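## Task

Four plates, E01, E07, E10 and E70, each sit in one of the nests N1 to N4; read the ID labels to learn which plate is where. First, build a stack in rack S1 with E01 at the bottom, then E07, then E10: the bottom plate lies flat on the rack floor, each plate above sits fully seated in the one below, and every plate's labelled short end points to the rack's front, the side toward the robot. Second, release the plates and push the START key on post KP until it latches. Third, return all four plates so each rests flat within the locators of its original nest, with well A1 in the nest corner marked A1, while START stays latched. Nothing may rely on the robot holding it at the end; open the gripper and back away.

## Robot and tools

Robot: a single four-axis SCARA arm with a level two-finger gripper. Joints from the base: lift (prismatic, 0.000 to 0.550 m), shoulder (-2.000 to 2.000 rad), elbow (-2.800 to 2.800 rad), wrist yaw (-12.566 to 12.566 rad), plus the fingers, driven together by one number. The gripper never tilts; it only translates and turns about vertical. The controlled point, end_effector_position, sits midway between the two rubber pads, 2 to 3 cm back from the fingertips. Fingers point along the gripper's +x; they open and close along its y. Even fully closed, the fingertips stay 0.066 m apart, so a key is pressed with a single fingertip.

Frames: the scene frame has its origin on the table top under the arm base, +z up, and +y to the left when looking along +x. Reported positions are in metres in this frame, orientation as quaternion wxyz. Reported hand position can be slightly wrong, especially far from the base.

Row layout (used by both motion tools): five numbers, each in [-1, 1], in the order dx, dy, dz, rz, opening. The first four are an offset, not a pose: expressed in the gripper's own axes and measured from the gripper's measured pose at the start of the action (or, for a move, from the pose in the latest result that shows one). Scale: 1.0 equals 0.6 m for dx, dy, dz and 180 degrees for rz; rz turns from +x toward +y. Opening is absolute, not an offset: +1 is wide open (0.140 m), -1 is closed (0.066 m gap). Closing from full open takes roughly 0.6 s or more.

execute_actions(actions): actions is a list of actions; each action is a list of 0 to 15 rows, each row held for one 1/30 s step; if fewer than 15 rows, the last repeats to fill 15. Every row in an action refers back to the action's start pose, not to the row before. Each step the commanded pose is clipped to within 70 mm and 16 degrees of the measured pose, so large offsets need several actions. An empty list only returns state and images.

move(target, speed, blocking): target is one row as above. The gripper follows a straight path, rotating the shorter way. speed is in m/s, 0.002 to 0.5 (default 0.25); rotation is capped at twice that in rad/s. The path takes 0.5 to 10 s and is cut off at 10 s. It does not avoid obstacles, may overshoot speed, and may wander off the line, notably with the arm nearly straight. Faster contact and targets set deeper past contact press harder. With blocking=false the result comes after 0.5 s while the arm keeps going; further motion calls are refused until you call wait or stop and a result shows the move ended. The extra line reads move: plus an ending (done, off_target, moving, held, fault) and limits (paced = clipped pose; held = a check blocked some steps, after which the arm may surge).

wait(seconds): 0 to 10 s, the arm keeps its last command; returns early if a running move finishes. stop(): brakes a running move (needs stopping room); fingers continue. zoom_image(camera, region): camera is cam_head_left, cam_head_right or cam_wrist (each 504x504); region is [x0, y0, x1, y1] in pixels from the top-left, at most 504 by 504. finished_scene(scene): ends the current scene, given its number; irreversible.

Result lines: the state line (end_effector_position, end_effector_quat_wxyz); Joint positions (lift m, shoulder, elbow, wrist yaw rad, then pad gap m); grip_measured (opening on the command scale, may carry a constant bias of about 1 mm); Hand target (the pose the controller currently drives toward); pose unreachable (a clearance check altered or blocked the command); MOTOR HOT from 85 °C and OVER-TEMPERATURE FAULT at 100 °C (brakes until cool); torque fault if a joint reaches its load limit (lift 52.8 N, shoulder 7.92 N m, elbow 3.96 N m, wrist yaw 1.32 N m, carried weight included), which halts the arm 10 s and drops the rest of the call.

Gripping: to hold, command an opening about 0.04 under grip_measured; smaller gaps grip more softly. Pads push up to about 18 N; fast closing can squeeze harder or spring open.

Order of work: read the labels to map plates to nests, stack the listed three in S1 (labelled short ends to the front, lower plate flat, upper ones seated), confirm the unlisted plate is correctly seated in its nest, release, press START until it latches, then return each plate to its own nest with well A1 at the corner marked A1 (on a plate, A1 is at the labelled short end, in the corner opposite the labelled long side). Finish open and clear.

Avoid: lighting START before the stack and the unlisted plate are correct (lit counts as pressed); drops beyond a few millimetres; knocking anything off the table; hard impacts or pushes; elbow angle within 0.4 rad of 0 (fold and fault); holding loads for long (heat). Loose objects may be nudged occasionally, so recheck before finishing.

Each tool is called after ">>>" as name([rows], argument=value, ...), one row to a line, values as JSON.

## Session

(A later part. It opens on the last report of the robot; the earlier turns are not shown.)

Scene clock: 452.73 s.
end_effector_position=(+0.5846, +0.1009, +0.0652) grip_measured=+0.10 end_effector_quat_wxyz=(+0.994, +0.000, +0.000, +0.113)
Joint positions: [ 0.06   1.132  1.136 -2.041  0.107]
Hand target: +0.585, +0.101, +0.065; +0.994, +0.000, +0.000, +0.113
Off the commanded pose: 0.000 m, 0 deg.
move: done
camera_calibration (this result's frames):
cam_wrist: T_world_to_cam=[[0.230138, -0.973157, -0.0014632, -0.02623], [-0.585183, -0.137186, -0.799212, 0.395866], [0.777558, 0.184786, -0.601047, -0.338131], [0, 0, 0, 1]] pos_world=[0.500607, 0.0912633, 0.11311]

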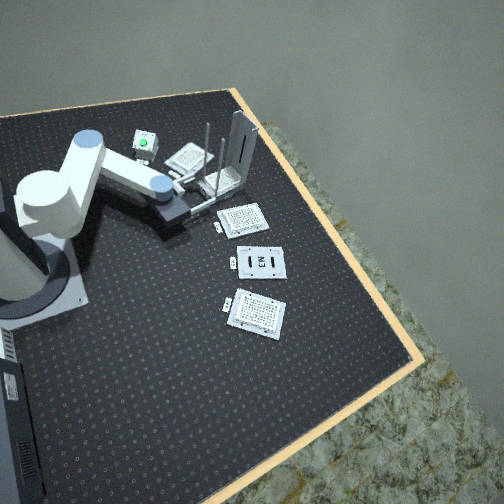

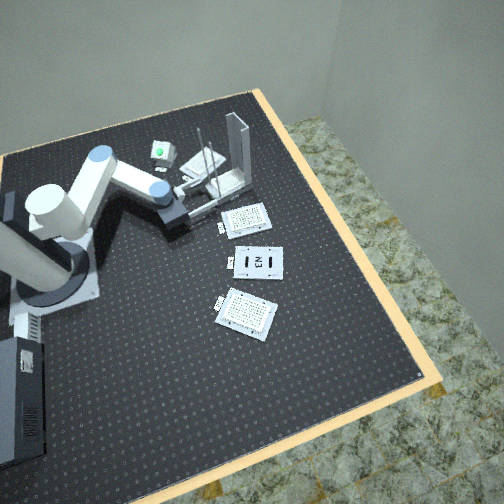

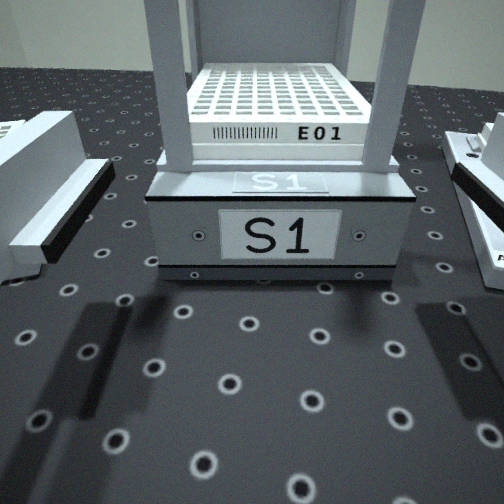

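>>> move(target=[0.1709, 0, 0, 0, 0.1], speed=0.15)

>>> move(target=[0, 0, 0, 0, -0.62], speed=0.05)

>>> move(target=[0, 0, 0.4497, 0, -0.62], speed=0.3)

Scene clock: 462.93 s.
end_effector_position=(+0.6845, +0.1240, +0.0652) grip_measured=+0.10 end_effector_quat_wxyz=(+0.994, +0.000, +0.000, +0.113)
Joint positions: [ 0.06   0.914  1.659 -2.346  0.107]
Hand target: +0.685, +0.124, +0.065; +0.994, +0.000, +0.000, +0.113
Off the commanded pose: 0.000 m, 0 deg.
move: done
camera_calibration (this result's frames):
cam_wrist: T_world_to_cam=[[0.230413, -0.973092, -0.0014632, -0.0269259], [-0.585145, -0.137352, -0.799212, 0.457522], [0.777506, 0.185005, -0.601047, -0.420113], [0, 0, 0, 1]] pos_world=[0.600561, 0.114363, 0.11311]

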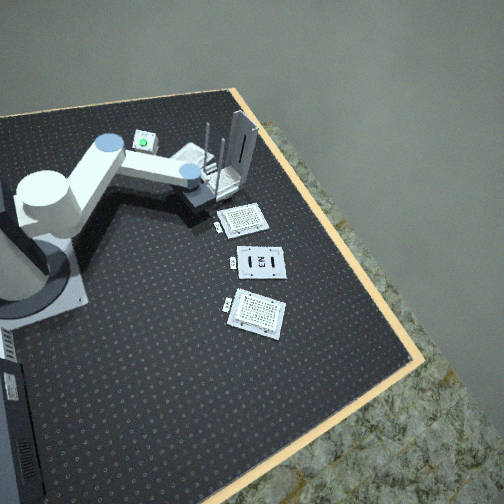

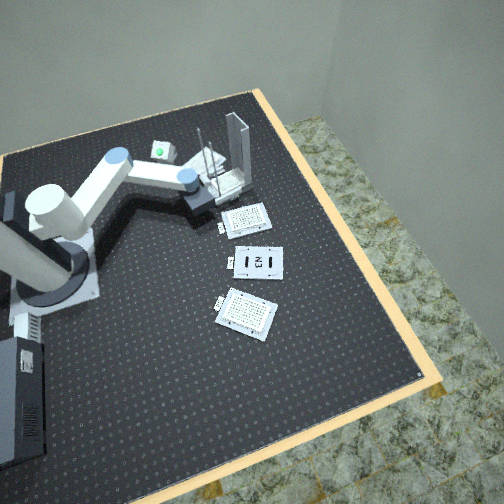

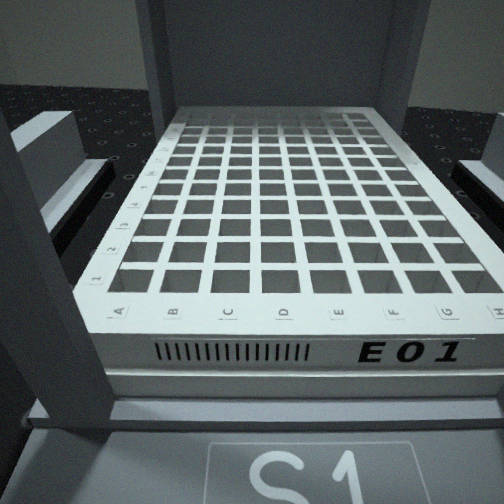

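Scene clock: 463.43 s.
end_effector_position=(+0.6845, +0.1240, +0.0652) grip_measured=-0.56 end_effector_quat_wxyz=(+0.994, +0.000, +0.000, +0.113)
Joint positions: [ 0.06   0.914  1.659 -2.346  0.082]
Hand target: +0.685, +0.124, +0.065; +0.994, +0.000, +0.000, +0.113
Off the commanded pose: 0.000 m, 0 deg.
move: done
camera_calibration (this result's frames):
cam_wrist: T_world_to_cam=[[0.230397, -0.973096, -0.0014632, -0.026918], [-0.585147, -0.137342, -0.799212, 0.457522], [0.777509, 0.184992, -0.601047, -0.420114], [0, 0, 0, 1]] pos_world=[0.600562, 0.114361, 0.11311]

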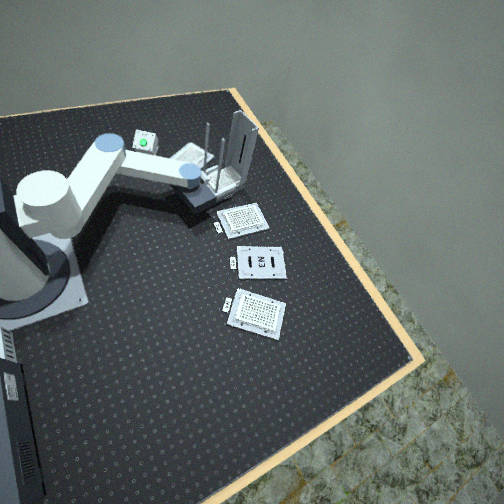

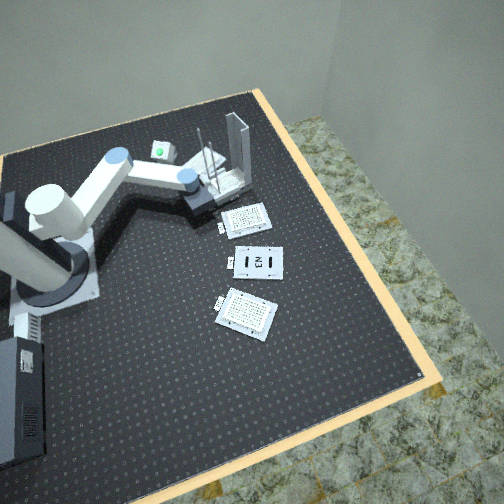

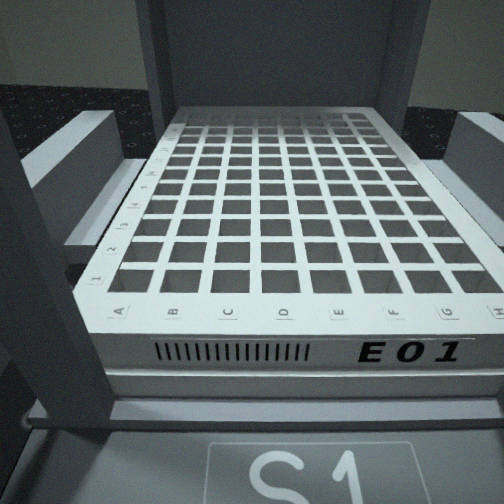

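Scene clock: 464.80 s.
end_effector_position=(+0.6845, +0.1240, +0.3351) grip_measured=-0.56 end_effector_quat_wxyz=(+0.994, +0.000, +0.000, +0.113)
Joint positions: [ 0.33   0.914  1.659 -2.346  0.082]
Hand target: +0.685, +0.124, +0.335; +0.994, +0.000, +0.000, +0.113
Off the commanded pose: 0.000 m, 0 deg.
move: done
camera_calibration (this result's frames):
cam_wrist: T_world_to_cam=[[0.23045, -0.973083, -0.0014632, -0.0265442], [-0.585139, -0.137374, -0.799212, 0.673207], [0.777499, 0.185035, -0.601047, -0.257916], [0, 0, 0, 1]] pos_world=[0.600567, 0.114375, 0.382977]

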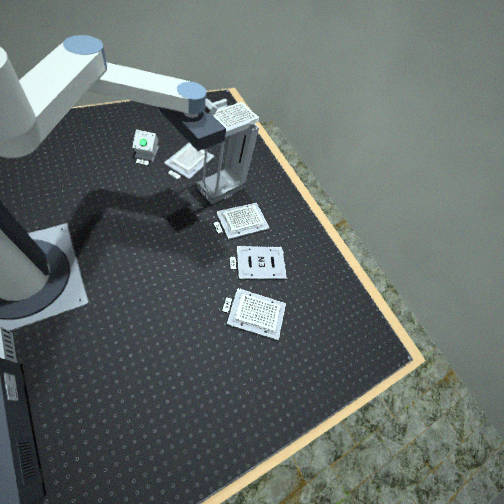

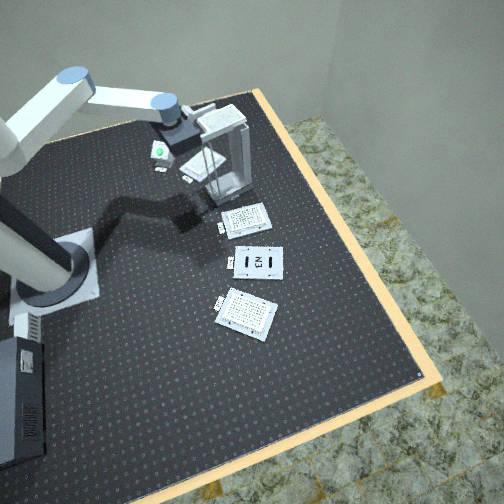

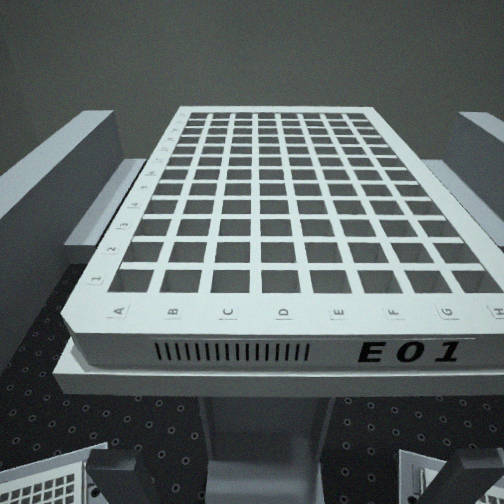

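>>> move(target=[-0.14745, -0.54667, 0, -0.19482, -0.62], speed=0.4)

>>> move(target=[0, 0, -0.4833, 0, -0.62], speed=0.3)

Scene clock: 471.00 s.
end_effector_position=(+0.6723, -0.2155, +0.3351) grip_measured=-0.56 end_effector_quat_wxyz=(+0.982, +0.000, +0.000, -0.191)
Joint positions: [ 0.33   0.209  1.763 -2.357  0.082]
Hand target: +0.672, -0.215, +0.335; +0.982, +0.000, +0.000, -0.191
Off the commanded pose: 0.000 m, 0 deg.
move: done
camera_calibration (this result's frames):
cam_wrist: T_world_to_cam=[[-0.370478, -0.92884, -0.0014632, 0.0594411], [-0.557845, 0.223762, -0.799212, 0.678865], [0.742668, -0.295275, -0.601047, -0.265653], [0, 0, 0, 1]] pos_world=[0.598014, -0.175133, 0.382974]

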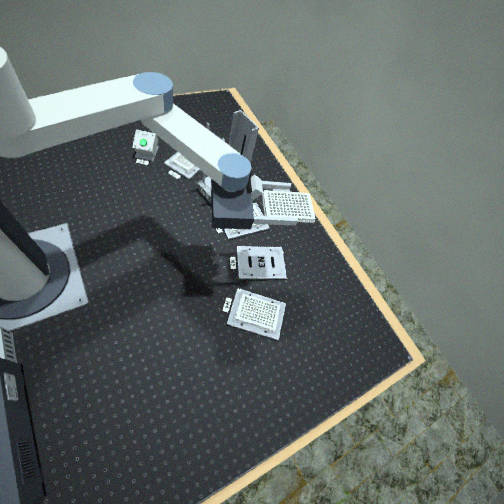

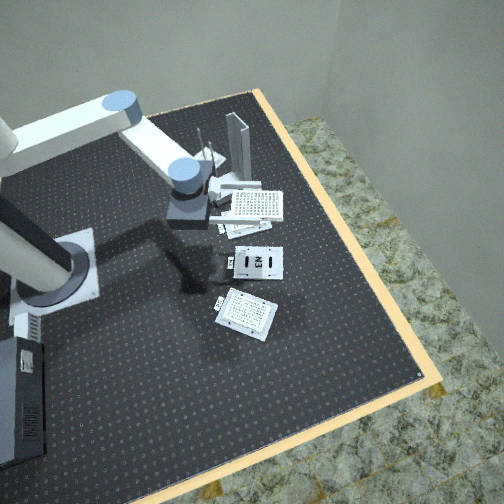

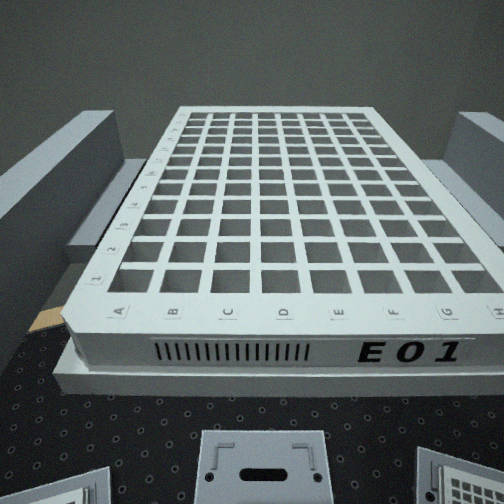

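Scene clock: 472.43 s.
end_effector_position=(+0.6723, -0.2155, +0.0450) grip_measured=-0.56 end_effector_quat_wxyz=(+0.982, +0.000, +0.000, -0.191)
Joint positions: [ 0.04   0.209  1.763 -2.357  0.082]
Hand target: +0.672, -0.215, +0.045; +0.982, +0.000, +0.000, -0.191
Off the commanded pose: 0.000 m, 0 deg.
move: done
camera_calibration (this result's frames):
cam_wrist: T_world_to_cam=[[-0.370521, -0.928823, -0.0014632, 0.0590391], [-0.557834, 0.223787, -0.799212, 0.447045], [0.742654, -0.295308, -0.601047, -0.439978], [0, 0, 0, 1]] pos_world=[0.598004, -0.175135, 0.0929226]

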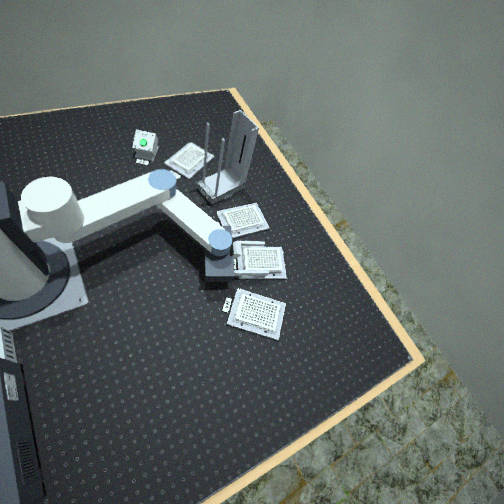

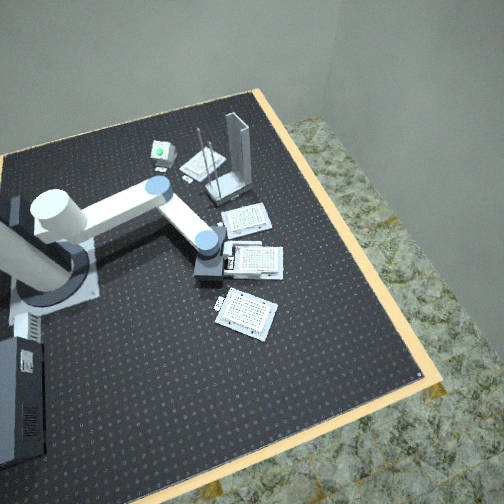

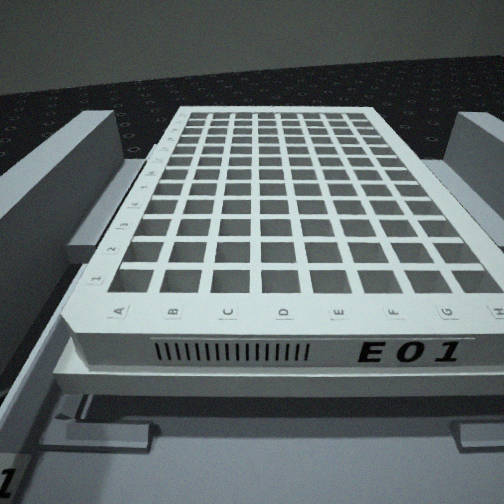

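>>> move(target=[0, 0, -0.0175, 0, -0.62], speed=0.015)

Scene clock: 474.53 s.
end_effector_position=(+0.6723, -0.2155, +0.0351) grip_measured=-0.56 end_effector_quat_wxyz=(+0.982, +0.000, +0.000, -0.191)
Joint positions: [ 0.03   0.209  1.763 -2.356  0.082]
Hand target: +0.672, -0.215, +0.035; +0.982, +0.000, +0.000, -0.191
Off the commanded pose: 0.001 m, 0 deg.
move: done
camera_calibration (this result's frames):
cam_wrist: T_world_to_cam=[[-0.370476, -0.928841, -0.0014632, 0.0589926], [-0.557845, 0.22376, -0.799212, 0.439121], [0.742668, -0.295273, -0.601047, -0.445923], [0, 0, 0, 1]] pos_world=[0.59799, -0.175132, 0.0830159]

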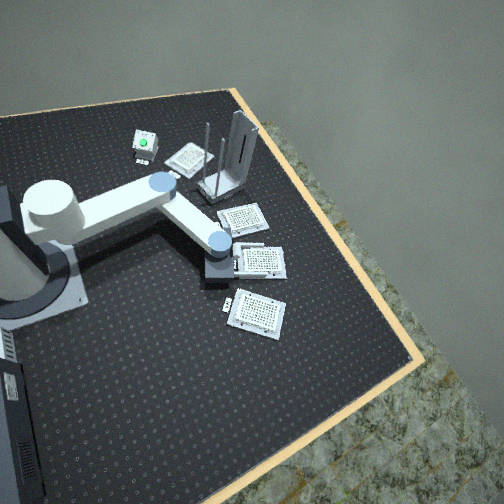

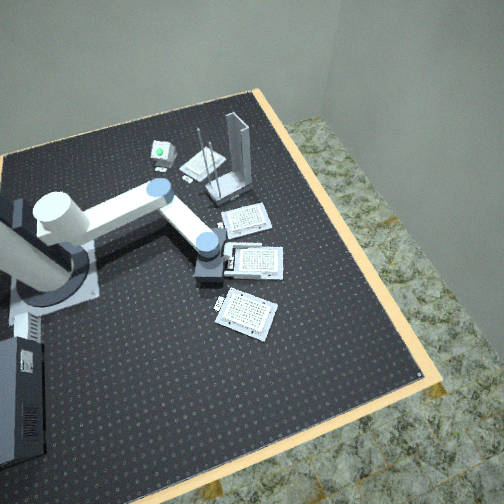

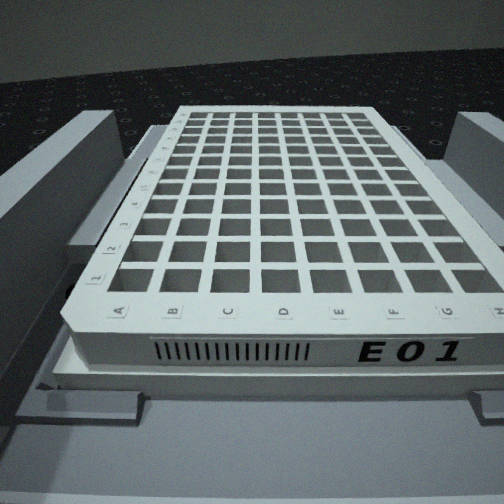

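>>> move(target=[0, 0, 0.001, 0, 0.1], speed=0.02)

>>> move(target=[-0.28, 0, 0.12, 0, 0.1], speed=0.3)

Scene clock: 476.83 s.
end_effector_position=(+0.6723, -0.2155, +0.0357) grip_measured=+0.10 end_effector_quat_wxyz=(+0.982, +0.000, +0.000, -0.191)
Joint positions: [ 0.031  0.209  1.763 -2.356  0.107]
Hand target: +0.672, -0.215, +0.036; +0.982, +0.000, +0.000, -0.191
Off the commanded pose: 0.000 m, 0 deg.
move: done
camera_calibration (this result's frames):
cam_wrist: T_world_to_cam=[[-0.370481, -0.928839, -0.0014632, 0.058996], [-0.557844, 0.223763, -0.799212, 0.439555], [0.742667, -0.295277, -0.601047, -0.445596], [0, 0, 0, 1]] pos_world=[0.59799, -0.175133, 0.0835601]

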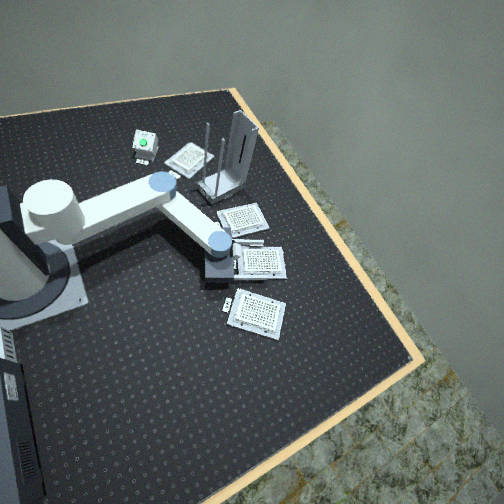

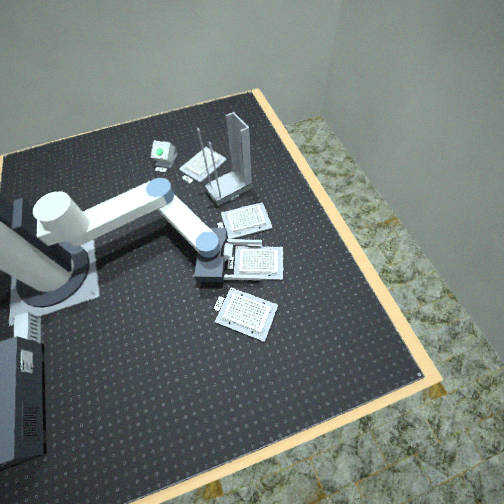

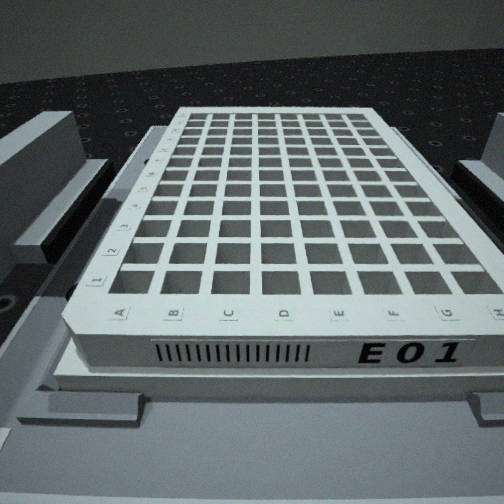

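Scene clock: 477.87 s.
end_effector_position=(+0.5165, -0.1524, +0.1077) grip_measured=+0.10 end_effector_quat_wxyz=(+0.982, +0.000, +0.000, -0.191)
Joint positions: [ 0.103  0.516  0.922 -1.823  0.107]
Hand target: +0.517, -0.152, +0.108; +0.982, +0.000, +0.000, -0.191
Off the commanded pose: 0.000 m, 0 deg.
move: done
camera_calibration (this result's frames):
cam_wrist: T_world_to_cam=[[-0.370788, -0.928717, -0.0014632, 0.0601018], [-0.55777, 0.223947, -0.799212, 0.396104], [0.742569, -0.295522, -0.601047, -0.267933], [0, 0, 0, 1]] pos_world=[0.442179, -0.112069, 0.155619]

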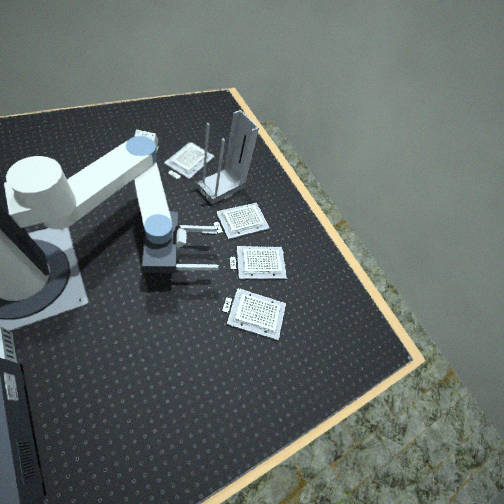

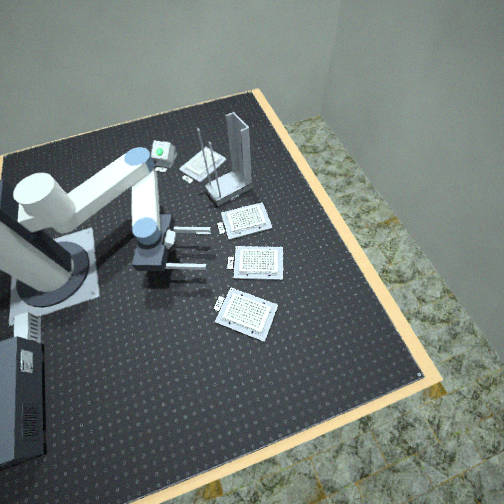

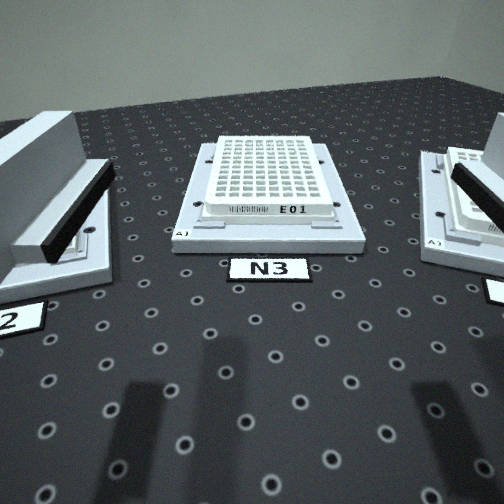

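>>> zoom_image(camera="cam_head_right", region=[140, 130, 310, 350])

Region (140, 130, 310, 350) of cam_head_right's 504x504 image, scaled by 2.291, with more detail than that image has; it fills the left 389 columns of this view, and the rest is white.

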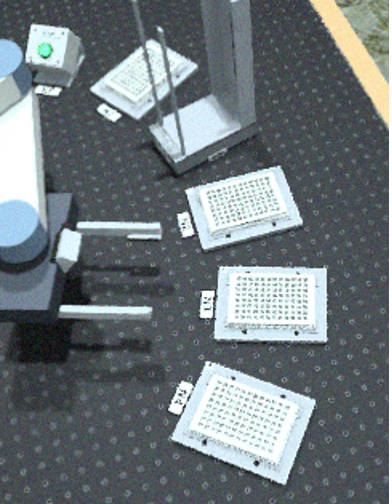

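All four plates are back in their nests, START is lit and the arm is clear.

>>> finished_scene(scene=1)

The scene is finished: the task was done.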